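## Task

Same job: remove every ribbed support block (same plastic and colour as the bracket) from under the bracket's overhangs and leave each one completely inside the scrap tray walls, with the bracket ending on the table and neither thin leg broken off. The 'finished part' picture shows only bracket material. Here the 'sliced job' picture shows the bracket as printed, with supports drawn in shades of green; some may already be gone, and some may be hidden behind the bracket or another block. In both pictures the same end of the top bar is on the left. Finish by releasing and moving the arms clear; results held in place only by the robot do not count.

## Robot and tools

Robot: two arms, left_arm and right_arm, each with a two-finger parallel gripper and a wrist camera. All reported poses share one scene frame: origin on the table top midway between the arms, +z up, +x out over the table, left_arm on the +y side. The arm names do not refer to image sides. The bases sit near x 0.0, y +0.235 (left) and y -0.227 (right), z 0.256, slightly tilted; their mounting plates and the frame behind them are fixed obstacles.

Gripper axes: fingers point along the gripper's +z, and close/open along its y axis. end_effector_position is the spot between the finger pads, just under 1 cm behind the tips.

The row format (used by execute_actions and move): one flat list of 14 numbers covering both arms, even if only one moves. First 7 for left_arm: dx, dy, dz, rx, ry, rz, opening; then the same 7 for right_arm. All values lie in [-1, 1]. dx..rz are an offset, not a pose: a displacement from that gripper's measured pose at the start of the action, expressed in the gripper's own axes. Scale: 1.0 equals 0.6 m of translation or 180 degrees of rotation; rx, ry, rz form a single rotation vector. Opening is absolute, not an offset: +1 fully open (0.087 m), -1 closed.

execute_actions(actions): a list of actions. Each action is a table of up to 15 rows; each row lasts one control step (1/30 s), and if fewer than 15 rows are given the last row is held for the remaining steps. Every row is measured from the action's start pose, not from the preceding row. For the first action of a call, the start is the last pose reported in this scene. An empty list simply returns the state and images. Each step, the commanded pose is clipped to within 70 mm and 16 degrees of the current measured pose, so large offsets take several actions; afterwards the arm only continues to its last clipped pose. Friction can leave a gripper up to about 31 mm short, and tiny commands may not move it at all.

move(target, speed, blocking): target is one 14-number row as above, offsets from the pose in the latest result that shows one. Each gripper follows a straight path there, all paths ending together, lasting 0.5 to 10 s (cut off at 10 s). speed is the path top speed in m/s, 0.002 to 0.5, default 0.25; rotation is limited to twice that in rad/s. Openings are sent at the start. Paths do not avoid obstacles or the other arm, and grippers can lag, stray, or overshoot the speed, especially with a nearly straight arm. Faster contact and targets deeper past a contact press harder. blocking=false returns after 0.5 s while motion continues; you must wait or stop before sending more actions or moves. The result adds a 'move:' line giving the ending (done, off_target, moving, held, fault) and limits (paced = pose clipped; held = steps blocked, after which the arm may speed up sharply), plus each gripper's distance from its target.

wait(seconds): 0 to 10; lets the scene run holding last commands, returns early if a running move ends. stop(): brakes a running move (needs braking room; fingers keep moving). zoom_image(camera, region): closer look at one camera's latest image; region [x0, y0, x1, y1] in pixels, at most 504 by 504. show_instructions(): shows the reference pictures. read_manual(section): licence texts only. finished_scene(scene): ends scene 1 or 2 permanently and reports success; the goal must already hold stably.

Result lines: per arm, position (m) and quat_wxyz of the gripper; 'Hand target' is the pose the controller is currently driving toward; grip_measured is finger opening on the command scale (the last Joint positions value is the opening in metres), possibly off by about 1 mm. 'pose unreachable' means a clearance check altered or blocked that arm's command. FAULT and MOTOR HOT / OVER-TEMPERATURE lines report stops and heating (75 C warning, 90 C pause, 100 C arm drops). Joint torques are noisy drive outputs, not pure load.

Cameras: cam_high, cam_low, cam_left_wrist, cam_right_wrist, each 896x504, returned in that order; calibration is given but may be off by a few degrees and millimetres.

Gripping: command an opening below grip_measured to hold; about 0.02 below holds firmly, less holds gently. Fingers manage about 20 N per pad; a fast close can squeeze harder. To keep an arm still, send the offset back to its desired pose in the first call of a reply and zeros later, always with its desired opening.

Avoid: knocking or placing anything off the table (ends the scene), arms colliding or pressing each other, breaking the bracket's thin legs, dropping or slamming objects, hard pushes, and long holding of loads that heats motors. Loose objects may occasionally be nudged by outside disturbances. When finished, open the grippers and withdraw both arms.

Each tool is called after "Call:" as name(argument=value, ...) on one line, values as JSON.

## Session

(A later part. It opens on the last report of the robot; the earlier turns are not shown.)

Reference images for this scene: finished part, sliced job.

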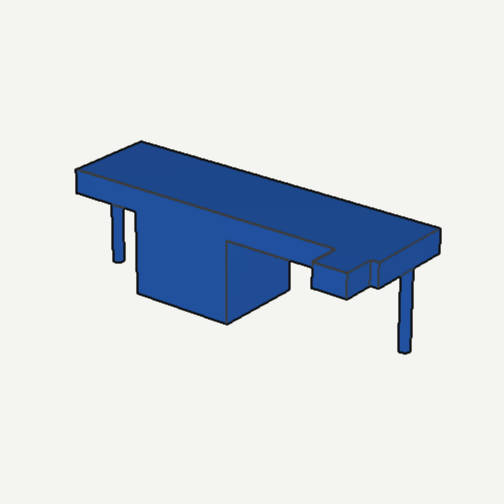

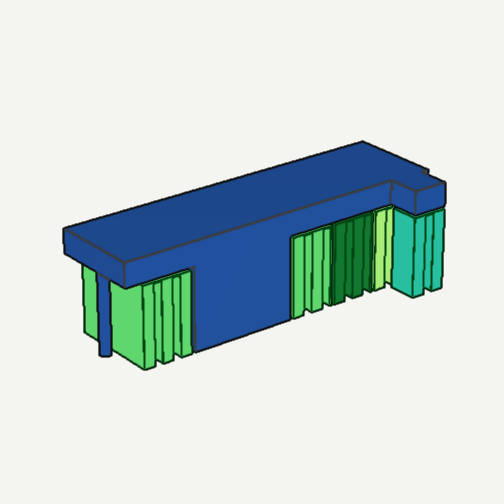

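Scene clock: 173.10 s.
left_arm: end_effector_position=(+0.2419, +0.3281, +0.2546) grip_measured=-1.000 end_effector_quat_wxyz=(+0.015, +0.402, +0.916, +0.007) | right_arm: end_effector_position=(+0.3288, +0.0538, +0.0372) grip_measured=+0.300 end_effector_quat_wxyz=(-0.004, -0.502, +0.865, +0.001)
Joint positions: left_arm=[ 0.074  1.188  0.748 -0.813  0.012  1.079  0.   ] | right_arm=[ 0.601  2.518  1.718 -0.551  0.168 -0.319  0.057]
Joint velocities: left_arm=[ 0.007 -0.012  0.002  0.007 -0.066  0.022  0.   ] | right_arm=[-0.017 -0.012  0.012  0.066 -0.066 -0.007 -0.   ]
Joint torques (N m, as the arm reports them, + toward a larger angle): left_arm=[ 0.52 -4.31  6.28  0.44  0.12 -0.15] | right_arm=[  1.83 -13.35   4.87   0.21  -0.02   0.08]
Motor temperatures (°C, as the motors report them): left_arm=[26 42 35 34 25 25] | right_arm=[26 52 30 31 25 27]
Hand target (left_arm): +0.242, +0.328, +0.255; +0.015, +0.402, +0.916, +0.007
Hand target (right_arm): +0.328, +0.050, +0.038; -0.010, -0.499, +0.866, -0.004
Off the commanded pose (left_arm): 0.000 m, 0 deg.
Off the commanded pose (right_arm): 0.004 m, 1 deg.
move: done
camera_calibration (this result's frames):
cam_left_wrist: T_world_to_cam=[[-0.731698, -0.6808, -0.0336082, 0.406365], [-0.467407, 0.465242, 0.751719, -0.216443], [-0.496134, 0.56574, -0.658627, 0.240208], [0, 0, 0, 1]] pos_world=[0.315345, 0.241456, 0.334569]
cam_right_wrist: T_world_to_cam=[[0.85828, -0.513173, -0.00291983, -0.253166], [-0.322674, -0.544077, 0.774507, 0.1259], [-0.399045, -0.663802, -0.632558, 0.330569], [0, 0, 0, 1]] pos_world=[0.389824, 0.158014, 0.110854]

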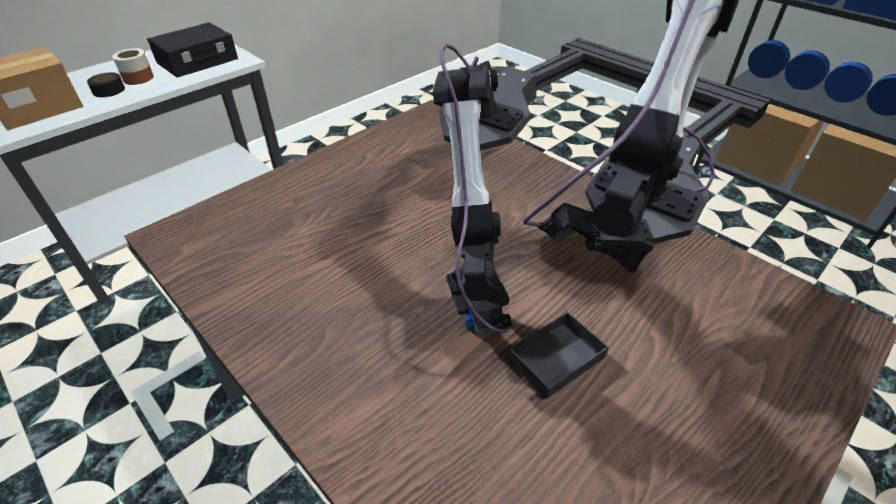

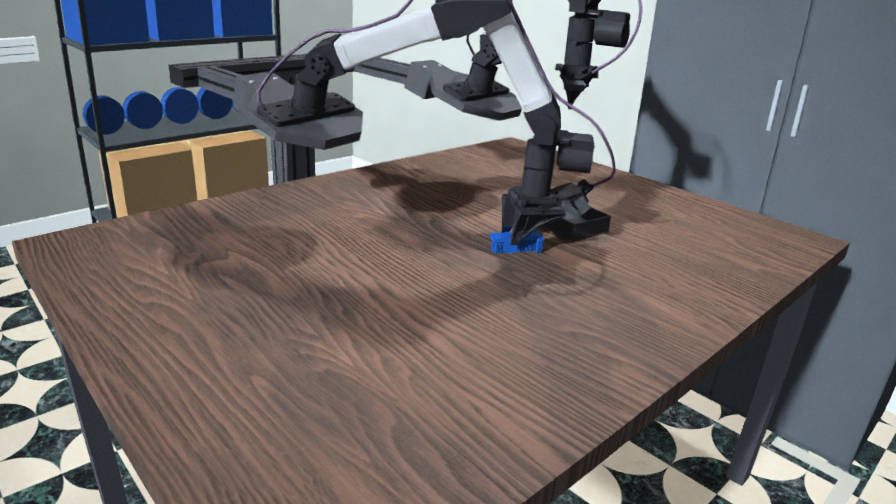

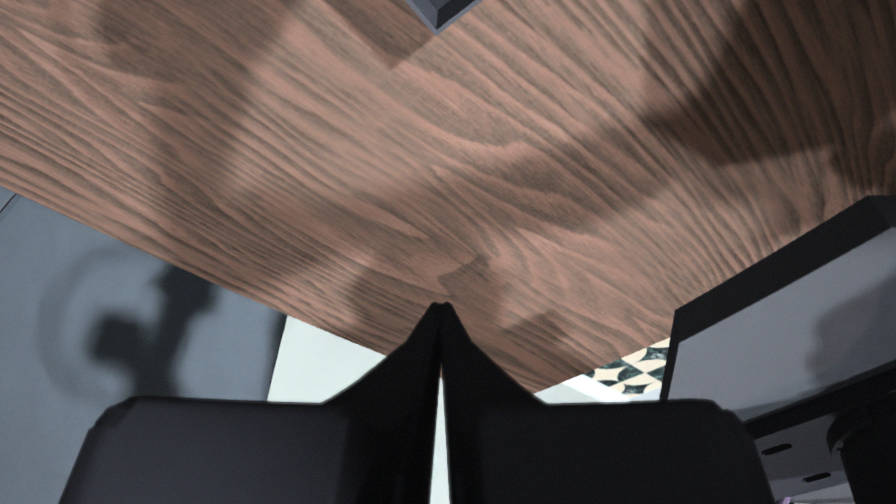

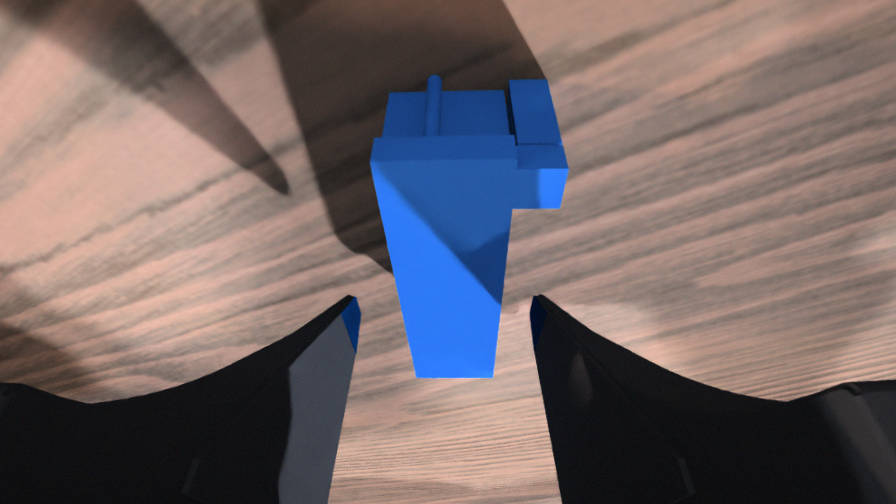

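Call:
execute_actions(actions=[])

Scene clock: 183.90 s.
left_arm: end_effector_position=(+0.2419, +0.3281, +0.2546) grip_measured=-1.000 end_effector_quat_wxyz=(+0.015, +0.402, +0.916, +0.007) | right_arm: end_effector_position=(+0.3287, +0.0536, +0.0372) grip_measured=+0.300 end_effector_quat_wxyz=(-0.004, -0.502, +0.865, +0.001)
Joint positions: left_arm=[ 0.074  1.188  0.748 -0.813  0.012  1.079  0.   ] | right_arm=[ 0.601  2.518  1.718 -0.552  0.168 -0.319  0.057]
Joint velocities: left_arm=[-0.002  0.002  0.017 -0.022  0.007 -0.022  0.   ] | right_arm=[ 0.002 -0.002 -0.012 -0.007 -0.051 -0.037 -0.   ]
Joint torques (N m, as the arm reports them, + toward a larger angle): left_arm=[ 0.5  -4.38  6.39  0.45  0.12 -0.15] | right_arm=[  1.83 -13.29   4.95   0.21  -0.01   0.09]
Motor temperatures (°C, as the motors report them): left_arm=[26 41 35 33 25 25] | right_arm=[26 54 30 31 25 27]
Hand target (left_arm): +0.242, +0.328, +0.255; +0.015, +0.402, +0.916, +0.007
Hand target (right_arm): +0.328, +0.050, +0.038; -0.009, -0.499, +0.866, -0.004
Off the commanded pose (left_arm): 0.000 m, 0 deg.
Off the commanded pose (right_arm): 0.004 m, 1 deg.
camera_calibration (this result's frames):
cam_left_wrist: T_world_to_cam=[[-0.731698, -0.6808, -0.0336082, 0.406365], [-0.467407, 0.465242, 0.751719, -0.216443], [-0.496134, 0.56574, -0.658627, 0.240208], [0, 0, 0, 1]] pos_world=[0.315345, 0.241456, 0.334569]
cam_right_wrist: T_world_to_cam=[[0.858348, -0.51306, -0.00277783, -0.253213], [-0.322365, -0.543512, 0.775033, 0.125595], [-0.399148, -0.664352, -0.631915, 0.330477], [0, 0, 0, 1]] pos_world=[0.389742, 0.157901, 0.11079]

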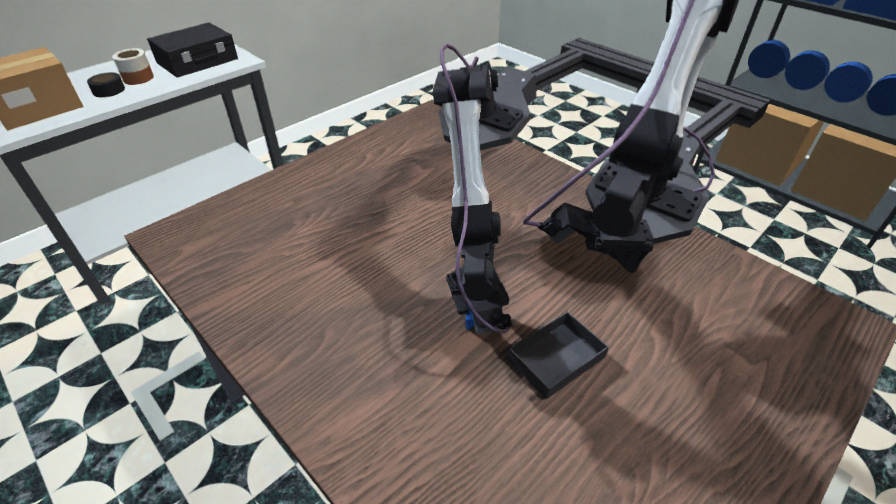

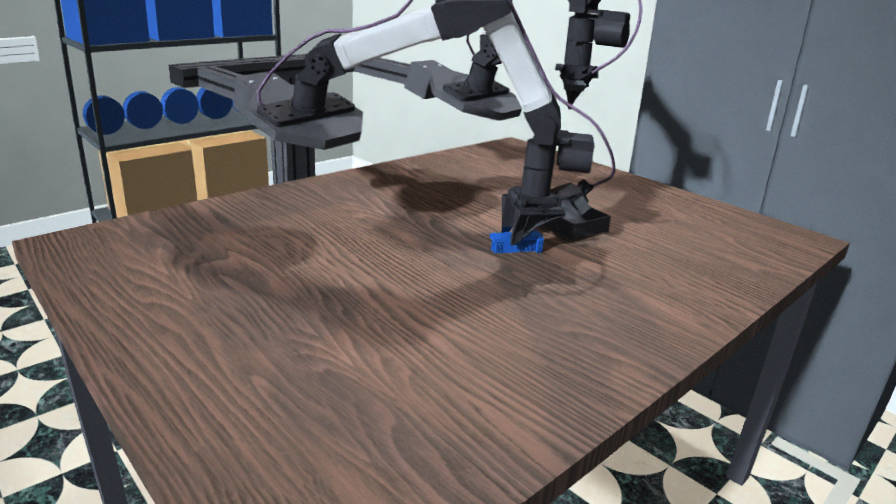

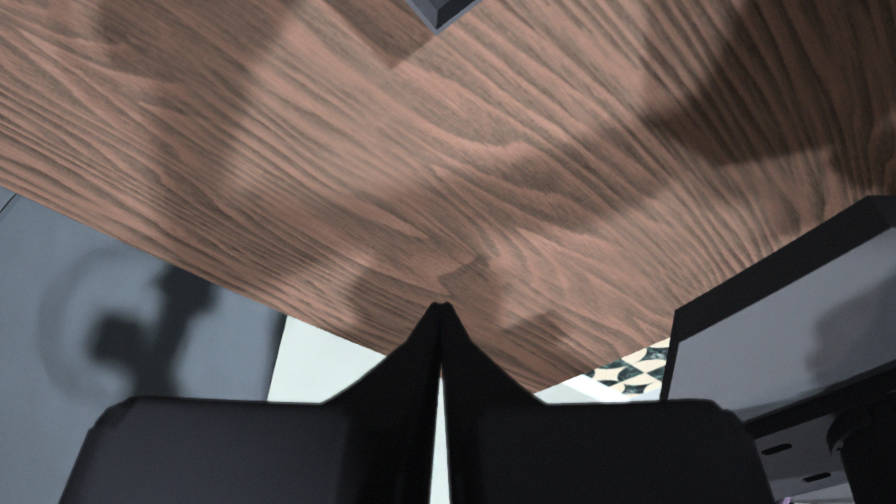

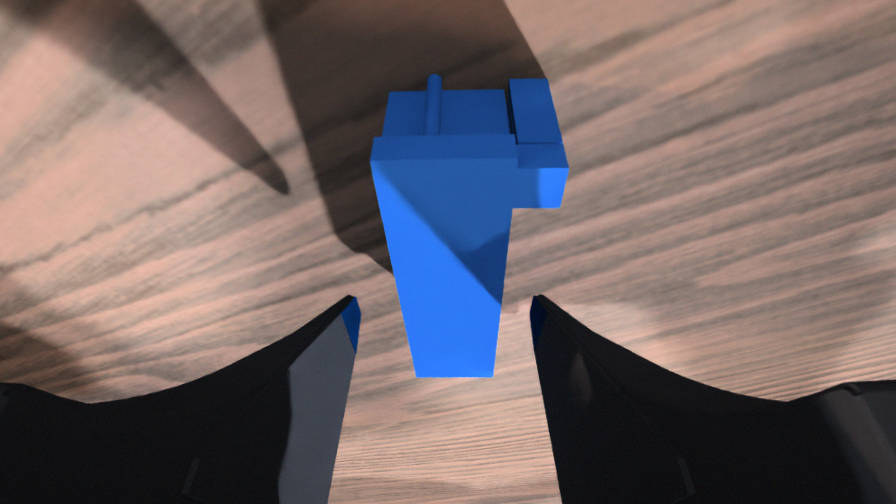

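Call:
execute_actions(actions=[[[0,0,0,0,0,0,-1,0,0,0,0,0,0,0.1],[0,0,0,0,0,0,-1,0,0,0,0,0,0,0.0],[0,0,0,0,0,0,-1,0,0,0,0,0,0,-0.1],[0,0,0,0,0,0,-1,0,0,0,0,0,0,-0.18],[0,0,0,0,0,0,-1,0,0,0,0,0,0,-0.24],[0,0,0,0,0,0,-1,0,0,0,0,0,0,-0.28],[0,0,0,0,0,0,-1,0,0,0,0,0,0,-0.31],[0,0,0,0,0,0,-1,0,0,0,0,0,0,-0.33],[0,0,0,0,0,0,-1,0,0,0,0,0,0,-0.35],[0,0,0,0,0,0,-1,0,0,0,0,0,0,-0.37],[0,0,0,0,0,0,-1,0,0,0,0,0,0,-0.39],[0,0,0,0,0,0,-1,0,0,0,0,0,0,-0.40]],[[0,0,0,0,0,0,-1,0,0,0,0,0,0,-0.40]]])

Scene clock: 201.13 s.
left_arm: end_effector_position=(+0.2419, +0.3281, +0.2546) grip_measured=-1.000 end_effector_quat_wxyz=(+0.015, +0.402, +0.916, +0.007) | right_arm: end_effector_position=(+0.3287, +0.0536, +0.0372) grip_measured=-0.346 end_effector_quat_wxyz=(-0.004, -0.502, +0.865, +0.001)
Joint positions: left_arm=[ 0.074  1.188  0.748 -0.813  0.012  1.079  0.   ] | right_arm=[ 0.601  2.518  1.718 -0.552  0.168 -0.319  0.029]
Joint velocities: left_arm=[-0.002  0.007 -0.007  0.007 -0.022  0.037  0.   ] | right_arm=[ 0.002 -0.012  0.012  0.081  0.037  0.022 -0.001]
Joint torques (N m, as the arm reports them, + toward a larger angle): left_arm=[ 0.56 -4.32  6.33  0.42  0.11 -0.17] | right_arm=[  2.09 -13.39   4.96   0.33  -0.11   0.03]
Motor temperatures (°C, as the motors report them): left_arm=[26 41 35 33 25 25] | right_arm=[26 56 30 30 25 27]
Hand target (left_arm): +0.242, +0.328, +0.255; +0.015, +0.402, +0.916, +0.007
Hand target (right_arm): +0.329, +0.054, +0.037; -0.004, -0.502, +0.865, +0.001
Off the commanded pose (left_arm): 0.000 m, 0 deg.
Off the commanded pose (right_arm): 0.000 m, 0 deg.
camera_calibration (this result's frames):
cam_left_wrist: T_world_to_cam=[[-0.731698, -0.6808, -0.0336082, 0.406365], [-0.467407, 0.465242, 0.751719, -0.216443], [-0.496134, 0.56574, -0.658627, 0.240208], [0, 0, 0, 1]] pos_world=[0.315345, 0.241456, 0.334569]
cam_right_wrist: T_world_to_cam=[[0.858348, -0.51306, -0.00277783, -0.253213], [-0.322365, -0.543512, 0.775033, 0.125595], [-0.399148, -0.664352, -0.631915, 0.330477], [0, 0, 0, 1]] pos_world=[0.389742, 0.157901, 0.11079]

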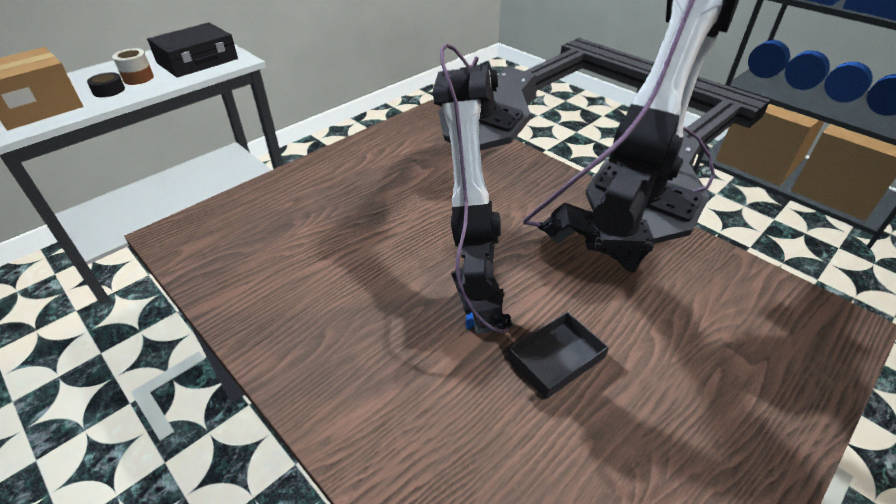

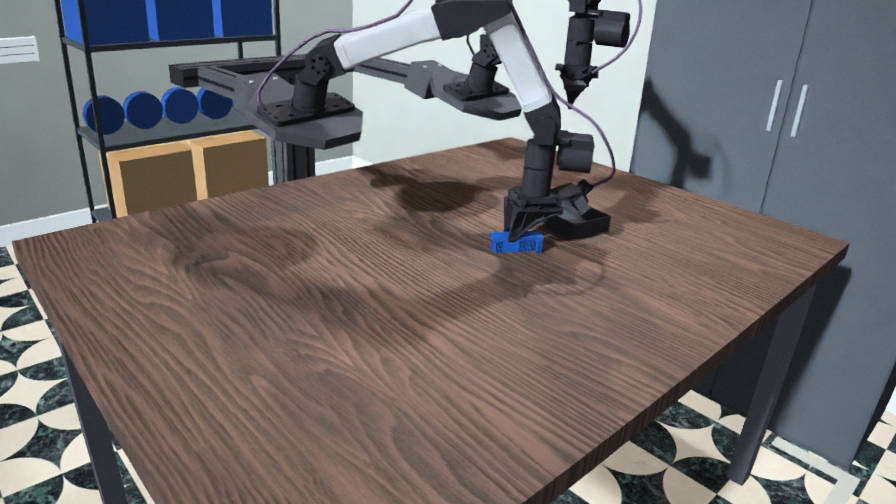

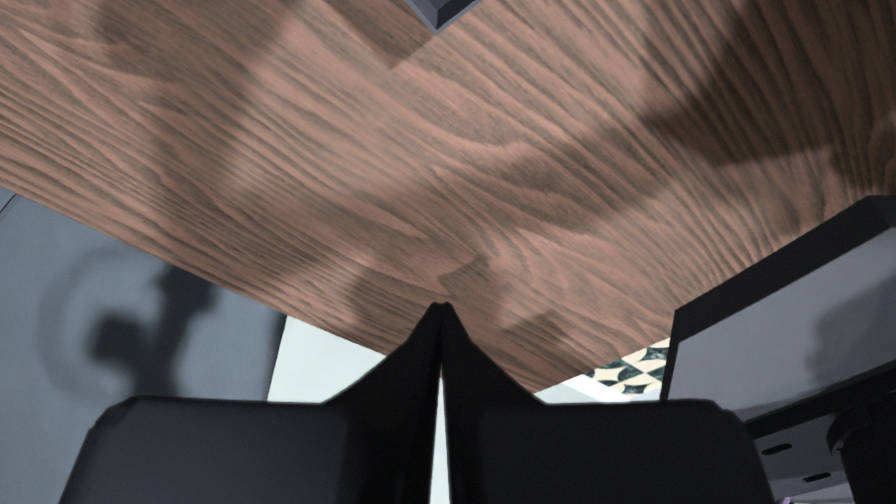

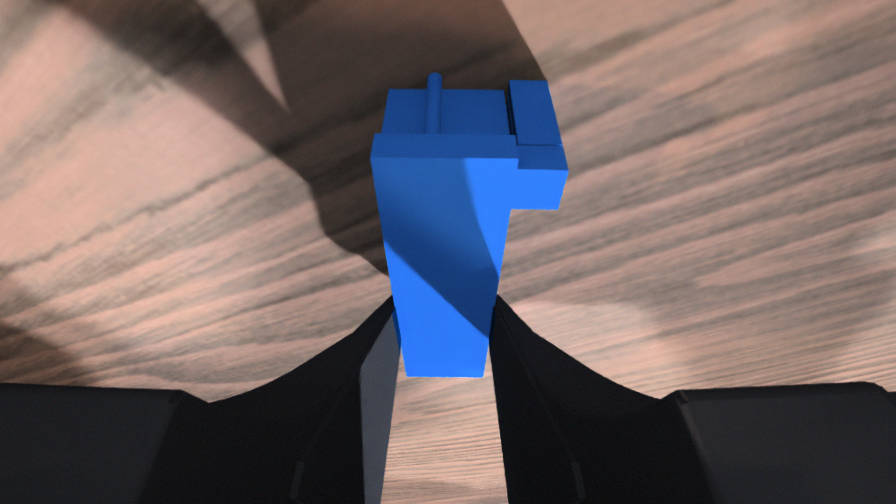

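Call:
move(target=[0,0,0,0,0,0,-1,0,0,-0.1,0,0,0,-0.40], speed=0.08)

Scene clock: 214.67 s.
left_arm: end_effector_position=(+0.2419, +0.3281, +0.2546) grip_measured=-1.000 end_effector_quat_wxyz=(+0.015, +0.402, +0.916, +0.007) | right_arm: end_effector_position=(+0.3409, +0.0588, +0.0979) grip_measured=-0.346 end_effector_quat_wxyz=(+0.011, -0.499, +0.867, +0.006)
Joint positions: left_arm=[ 0.074  1.188  0.748 -0.813  0.012  1.079  0.   ] | right_arm=[ 0.613  2.367  1.705 -0.66   0.168 -0.305  0.029]
Joint velocities: left_arm=[-0.002  0.002  0.012 -0.007 -0.022 -0.022  0.   ] | right_arm=[-0.012  0.007 -0.002  0.007 -0.022 -0.022  0.002]
Joint torques (N m, as the arm reports them, + toward a larger angle): left_arm=[ 0.53 -4.47  6.34  0.44  0.11 -0.16] | right_arm=[  2.89 -13.72   3.25   0.26  -0.05   0.09]
Motor temperatures (°C, as the motors report them): left_arm=[26 40 35 32 25 25] | right_arm=[26 58 30 30 25 27]
Hand target (left_arm): +0.242, +0.328, +0.255; +0.015, +0.402, +0.916, +0.007
Hand target (right_arm): +0.329, +0.053, +0.097; -0.004, -0.502, +0.865, +0.001
Off the commanded pose (left_arm): 0.000 m, 0 deg.
Off the commanded pose (right_arm): 0.013 m, 2 deg.
move: off_target (right_arm)
camera_calibration (this result's frames):
cam_left_wrist: T_world_to_cam=[[-0.731698, -0.6808, -0.0336082, 0.406365], [-0.467407, 0.465242, 0.751719, -0.216443], [-0.496134, 0.56574, -0.658627, 0.240208], [0, 0, 0, 1]] pos_world=[0.315345, 0.241456, 0.334569]
cam_right_wrist: T_world_to_cam=[[0.854731, -0.519057, 0.00381119, -0.259991], [-0.343113, -0.559464, 0.754503, 0.0953052], [-0.389498, -0.646204, -0.656286, 0.375215], [0, 0, 0, 1]] pos_world=[0.401068, 0.160835, 0.175331]

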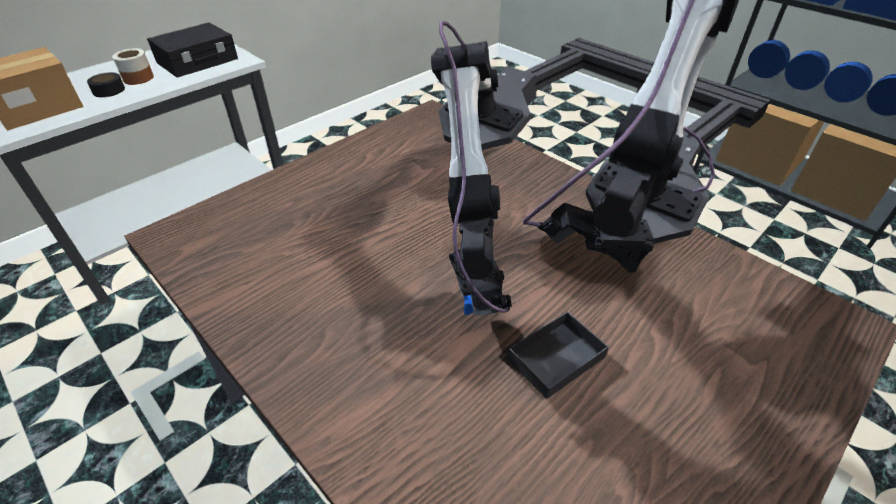

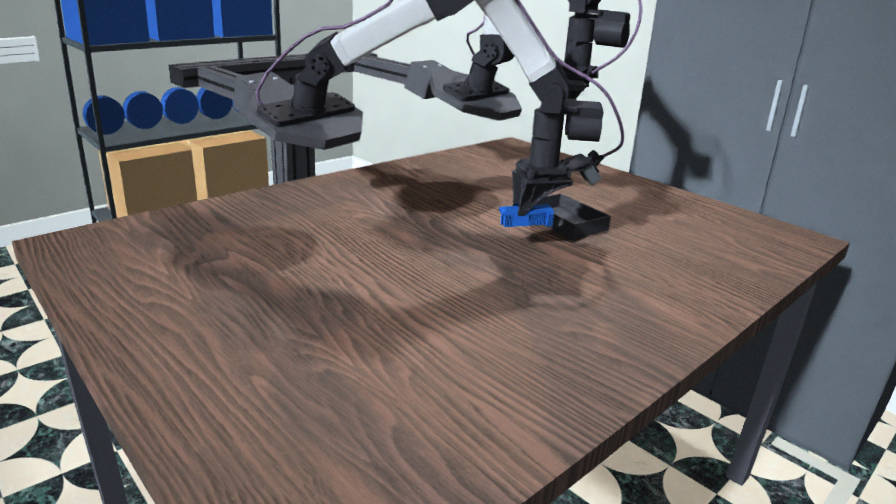

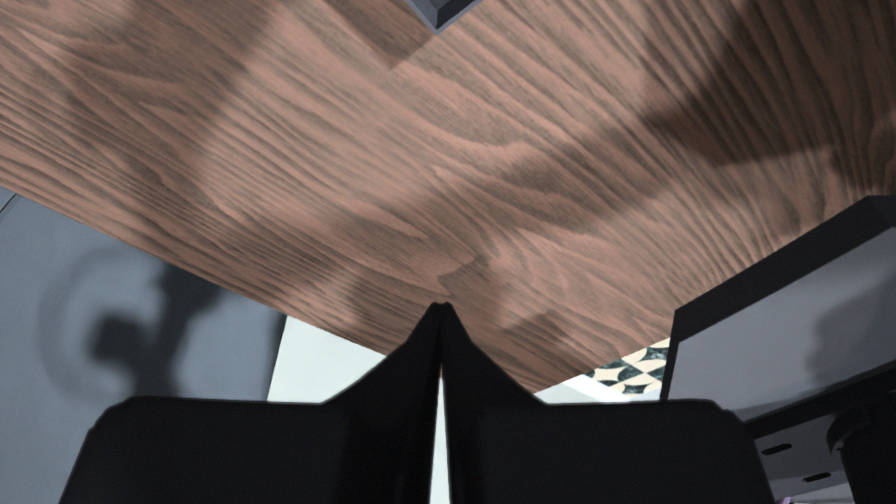

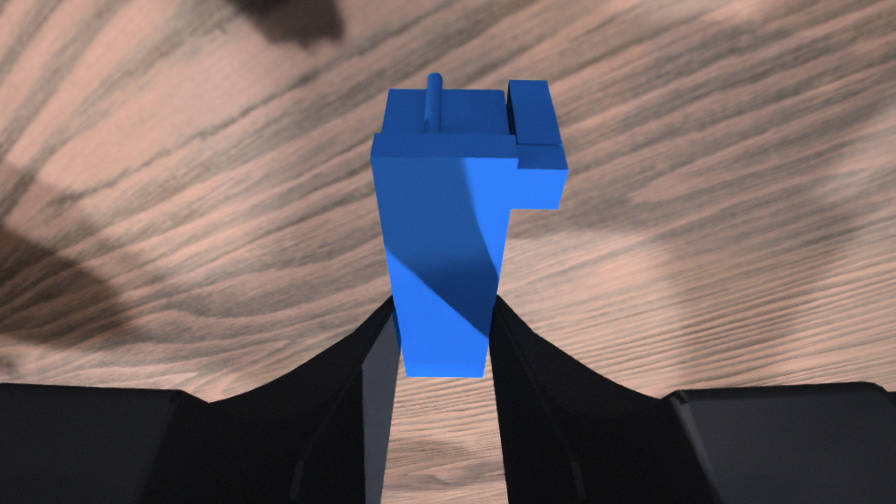

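Call:
move(target=[0,0,0,0,0,0,-1,0.024,0.18,-0.053,0.345,-0.259,-0.350,-0.40], speed=0.2)

Scene clock: 223.33 s.
left_arm: end_effector_position=(+0.2419, +0.3281, +0.2546) grip_measured=-1.000 end_effector_quat_wxyz=(+0.015, +0.402, +0.916, +0.007) | right_arm: end_effector_position=(+0.2476, +0.1025, +0.1304) grip_measured=-0.346 end_effector_quat_wxyz=(-0.460, +0.774, -0.384, +0.205)
Joint positions: left_arm=[ 0.074  1.188  0.748 -0.813  0.012  1.079  0.   ] | right_arm=[ 1.057  2.498  0.616  1.556  0.556 -1.519  0.029]
Joint velocities: left_arm=[-0.017 -0.012 -0.007  0.022  0.037 -0.022  0.   ] | right_arm=[-0.007  0.002 -0.007  0.022  0.007 -0.066  0.   ]
Joint torques (N m, as the arm reports them, + toward a larger angle): left_arm=[ 0.45 -4.37  6.33  0.41  0.13 -0.17] | right_arm=[ 2.92 -8.31 -1.72  1.96 -0.21  0.  ]
Motor temperatures (°C, as the motors report them): left_arm=[25 40 35 32 25 25] | right_arm=[26 57 30 31 25 27]
Hand target (left_arm): +0.242, +0.328, +0.255; +0.015, +0.402, +0.916, +0.007
Hand target (right_arm): +0.240, +0.099, +0.127; -0.453, +0.785, -0.371, +0.202
Off the commanded pose (left_arm): 0.000 m, 0 deg.
Off the commanded pose (right_arm): 0.008 m, 15 deg.
joint sent to its limit (right arm) — the command would take joint 4 (wrist pitch) past its upper limit, so that joint was sent only as far as its limit.
move: off_target (right_arm)
camera_calibration (this result's frames):
cam_left_wrist: T_world_to_cam=[[-0.731698, -0.6808, -0.0336082, 0.406365], [-0.467407, 0.465242, 0.751719, -0.216443], [-0.496134, 0.56574, -0.658627, 0.240208], [0, 0, 0, 1]] pos_world=[0.315345, 0.241456, 0.334569]
cam_right_wrist: T_world_to_cam=[[0.41482, 0.264366, 0.870652, -0.242045], [-0.127758, -0.93046, 0.343396, 0.101558], [0.90089, -0.253681, -0.352199, -0.0110089], [0, 0, 0, 1]] pos_world=[0.123298, 0.155691, 0.171985]

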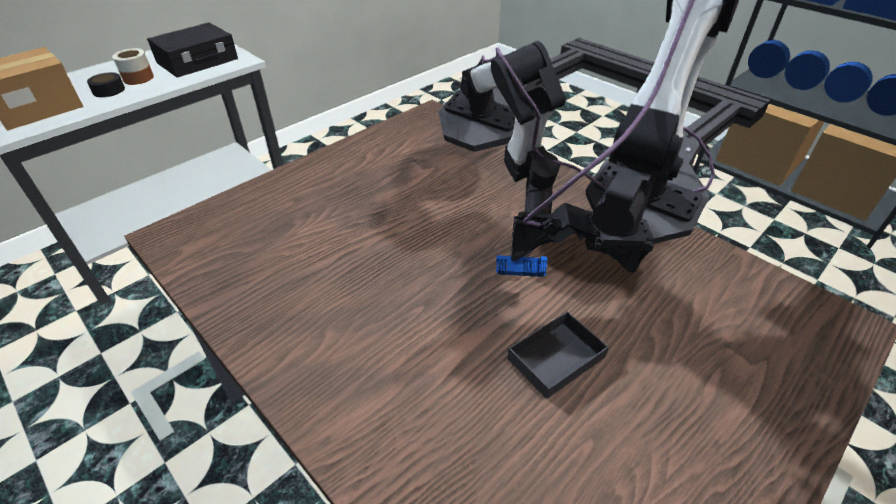

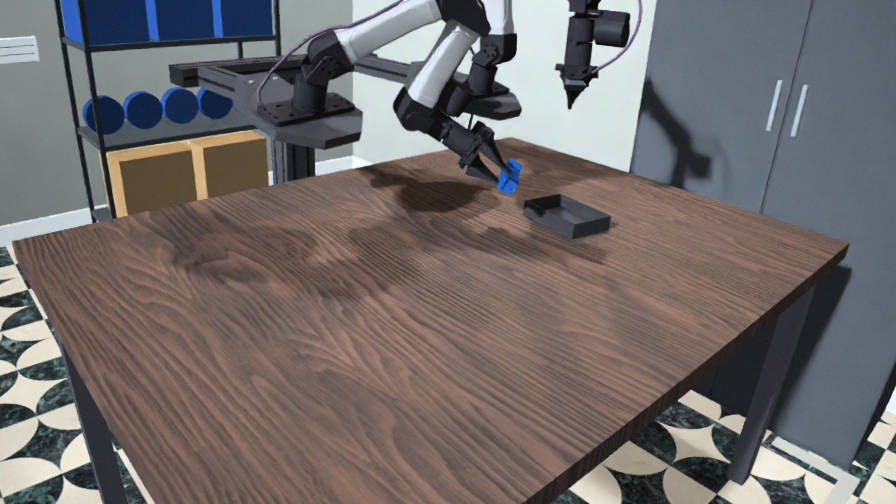

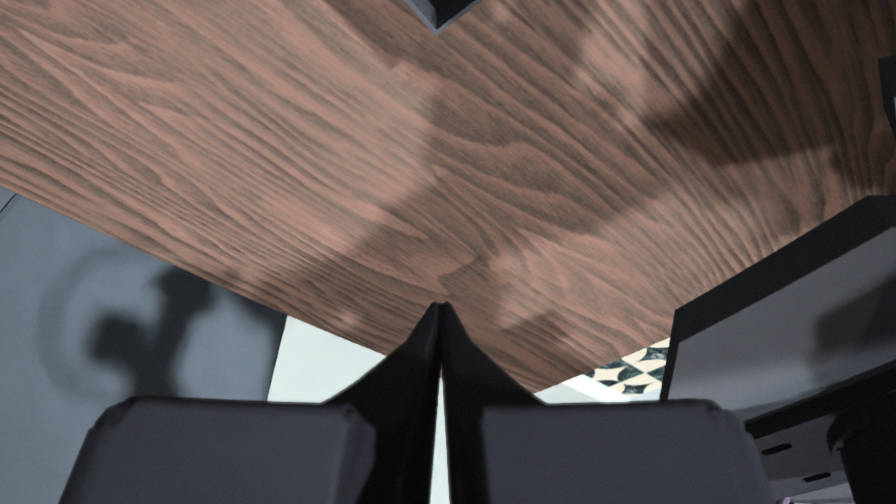

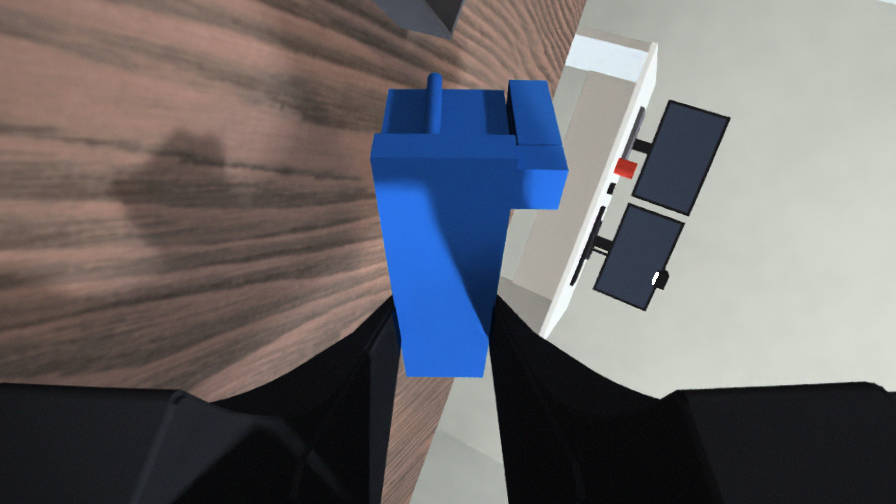

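Call:
move(target=[0,0,0,0,0,0,-1,-0.1945,-0.003,0.1223,0.068,-0.019,0.031,-0.40], speed=0.12)

Scene clock: 261.03 s.
left_arm: end_effector_position=(+0.2419, +0.3281, +0.2546) grip_measured=-1.000 end_effector_quat_wxyz=(+0.015, +0.402, +0.916, +0.007) | right_arm: end_effector_position=(+0.2361, +0.1714, +0.1144) grip_measured=-0.346 end_effector_quat_wxyz=(-0.512, +0.745, -0.380, +0.197)
Joint positions: left_arm=[ 0.074  1.188  0.748 -0.813  0.012  1.079  0.   ] | right_arm=[ 1.134  2.671  0.9    1.557  0.592 -1.516  0.029]
Joint velocities: left_arm=[-0.002 -0.017 -0.002  0.051 -0.066  0.007  0.   ] | right_arm=[ 0.012 -0.002  0.012  0.007  0.066  0.022  0.   ]
Joint torques (N m, as the arm reports them, + toward a larger angle): left_arm=[ 0.59 -4.32  6.34  0.43  0.1  -0.17] | right_arm=[  2.54 -10.44   0.72   1.95  -0.12   0.11]
Motor temperatures (°C, as the motors report them): left_arm=[25 39 35 31 25 25] | right_arm=[26 49 28 35 25 27]
Hand target (left_arm): +0.242, +0.328, +0.255; +0.015, +0.402, +0.916, +0.007
Hand target (right_arm): +0.237, +0.169, +0.115; -0.511, +0.745, -0.381, +0.198
Off the commanded pose (left_arm): 0.000 m, 0 deg.
Off the commanded pose (right_arm): 0.066 m, 7 deg.
move: held (right_arm); limits=held; held on 21 of 42 steps (right_arm), including the last (right_arm)
pose unreachable (right arm): on one or more control steps of this call, first in action 0 (counted from 0), this arm could not follow its commanded pose, so it was not sent that pose on those steps. On the call's last step it was still not sent that pose. It may still have moved: this result reports where it is.
cause: the commanded pose would bring a part of the arm too close to another arm (this arm's wrist (the part past joint 4) and the other arm's base).
camera_calibration (this result's frames):
cam_left_wrist: T_world_to_cam=[[-0.731698, -0.6808, -0.0336082, 0.406365], [-0.467407, 0.465242, 0.751719, -0.216443], [-0.496134, 0.56574, -0.658627, 0.240208], [0, 0, 0, 1]] pos_world=[0.315345, 0.241456, 0.334569]
cam_right_wrist: T_world_to_cam=[[0.374226, 0.169269, 0.911758, -0.220422], [-0.128415, -0.964268, 0.231724, 0.188438], [0.918403, -0.2038, -0.339118, -0.00290696], [0, 0, 0, 1]] pos_world=[0.109356, 0.218423, 0.15632]

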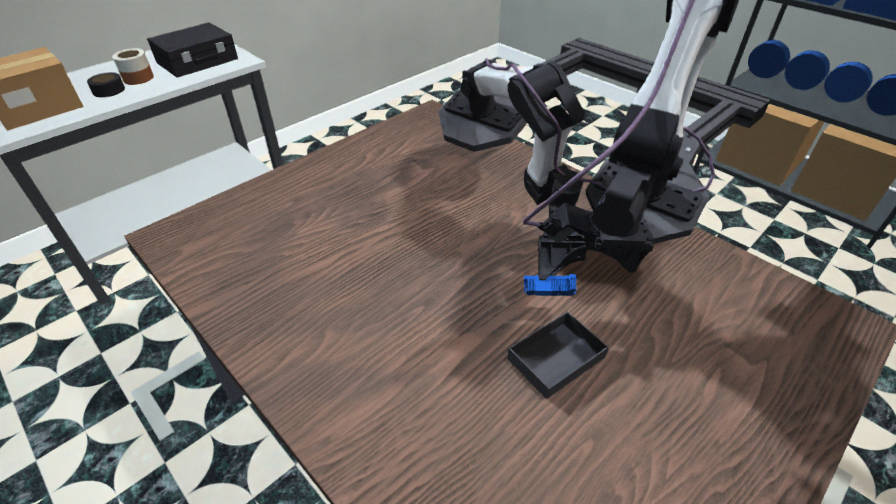

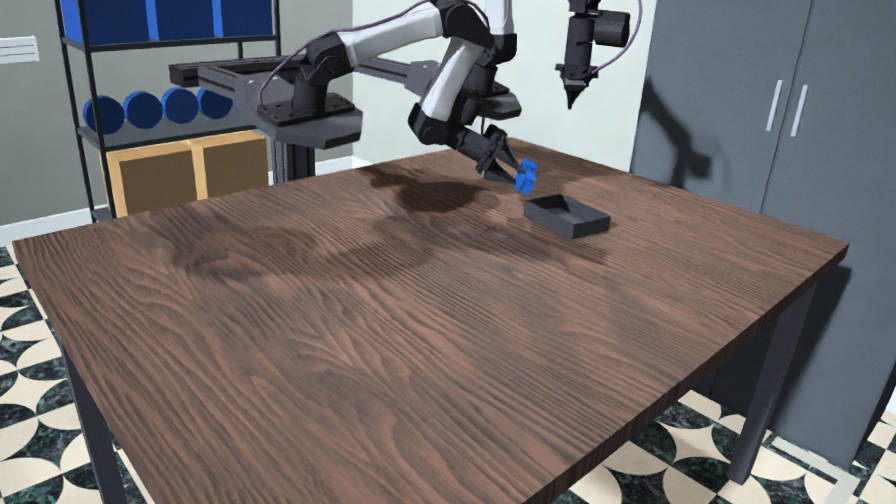

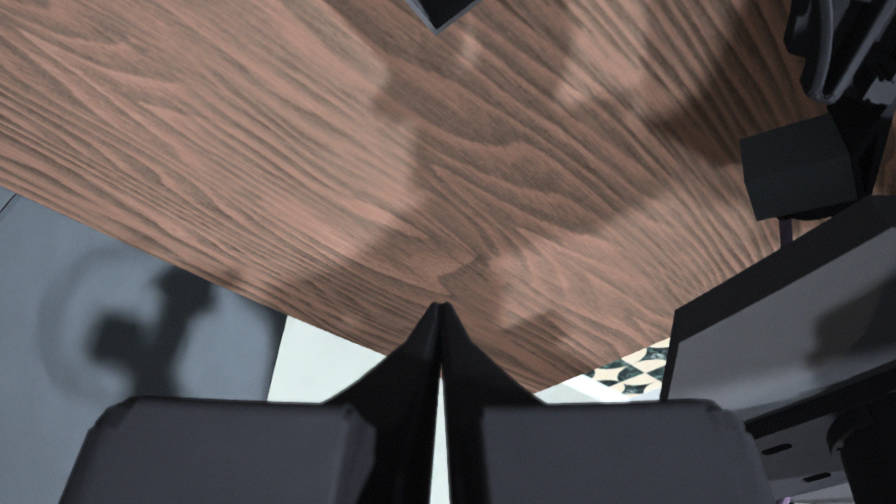

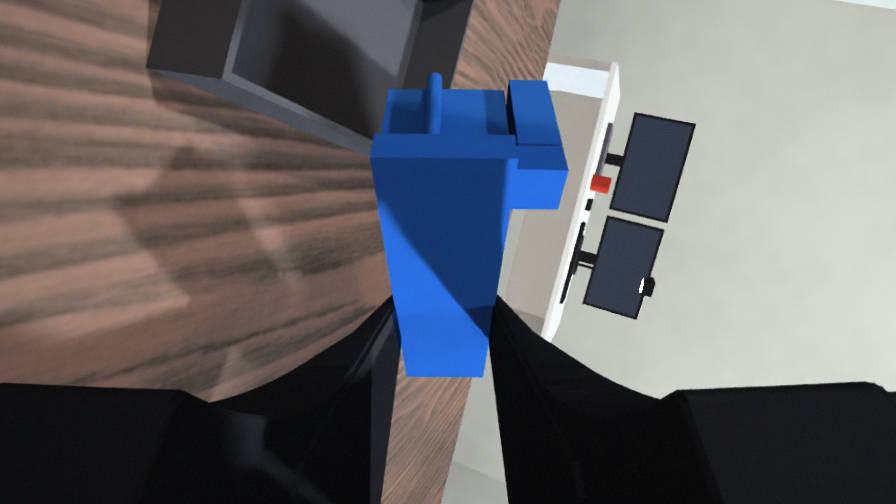

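Call:
move(target=[0,0,0,0,0,0,-1,0.006,0.064,0.032,0,0,0,-0.40], speed=0.08)

Scene clock: 272.67 s.
left_arm: end_effector_position=(+0.2419, +0.3281, +0.2546) grip_measured=-1.000 end_effector_quat_wxyz=(+0.015, +0.402, +0.916, +0.007) | right_arm: end_effector_position=(+0.2334, +0.1712, +0.0748) grip_measured=-0.346 end_effector_quat_wxyz=(-0.500, +0.753, -0.380, +0.196)
Joint positions: left_arm=[ 0.074  1.188  0.748 -0.813  0.012  1.079  0.   ] | right_arm=[ 1.112  2.804  0.998  1.563  0.573 -1.515  0.029]
Joint velocities: left_arm=[-0.007 -0.007 -0.002 -0.066  0.037  0.007  0.   ] | right_arm=[ 0.002 -0.017  0.017  0.007 -0.066  0.037  0.001]
Joint torques (N m, as the arm reports them, + toward a larger angle): left_arm=[ 0.48 -4.37  6.31  0.44  0.14 -0.16] | right_arm=[ 1.61 -9.29  2.95  1.93 -0.21  0.15]
Motor temperatures (°C, as the motors report them): left_arm=[25 39 35 31 25 25] | right_arm=[26 49 28 36 25 27]
Hand target (left_arm): +0.242, +0.328, +0.255; +0.015, +0.402, +0.916, +0.007
Hand target (right_arm): +0.238, +0.173, +0.072; -0.503, +0.749, -0.384, +0.196
Off the commanded pose (left_arm): 0.000 m, 0 deg.
Off the commanded pose (right_arm): 0.006 m, 2 deg.
joint sent to its limit (right arm) — the command would take joint 4 (wrist pitch) past its upper limit, so that joint was sent only as far as its limit.
move: done
camera_calibration (this result's frames):
cam_left_wrist: T_world_to_cam=[[-0.731698, -0.6808, -0.0336082, 0.406365], [-0.467407, 0.465242, 0.751719, -0.216443], [-0.496134, 0.56574, -0.658627, 0.240208], [0, 0, 0, 1]] pos_world=[0.315345, 0.241456, 0.334569]
cam_right_wrist: T_world_to_cam=[[0.385895, 0.194079, 0.901897, -0.189519], [-0.121963, -0.958308, 0.258402, 0.192483], [0.914445, -0.209714, -0.346136, -0.0115248], [0, 0, 0, 1]] pos_world=[0.107149, 0.218823, 0.1172]

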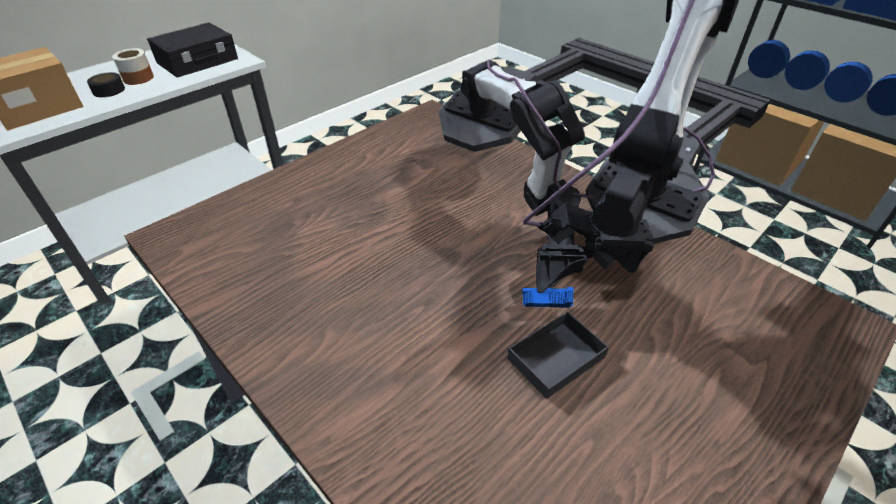

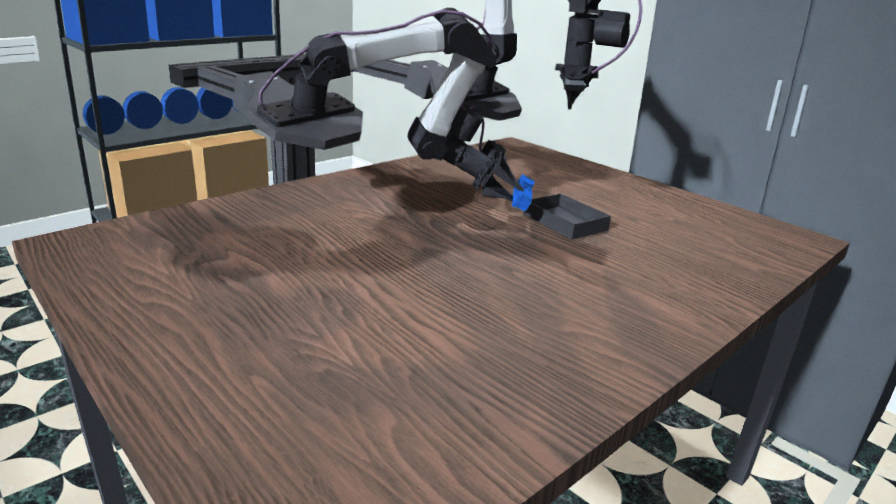

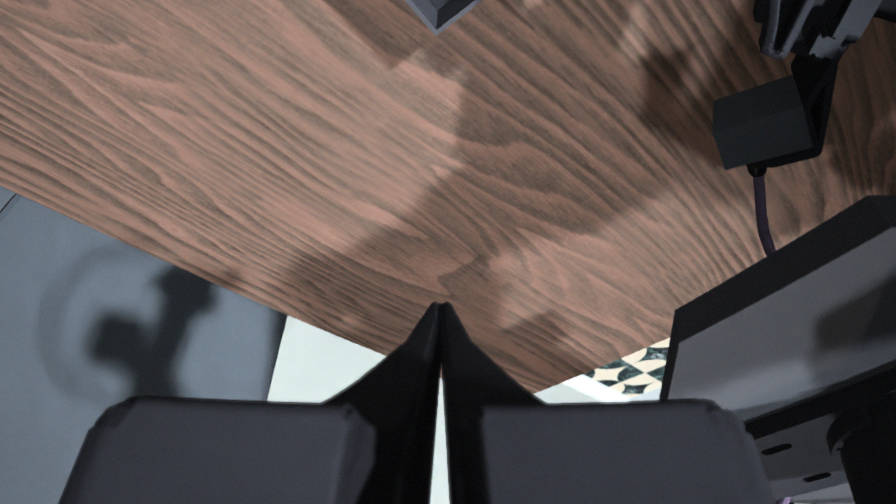

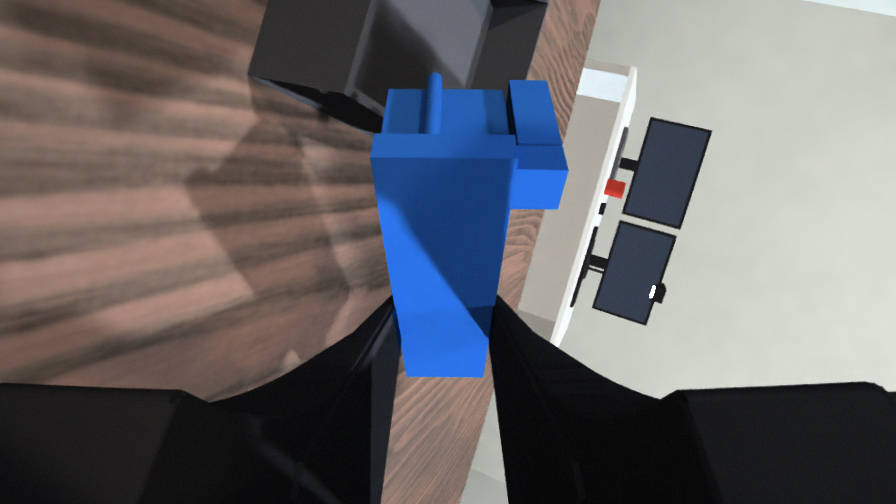

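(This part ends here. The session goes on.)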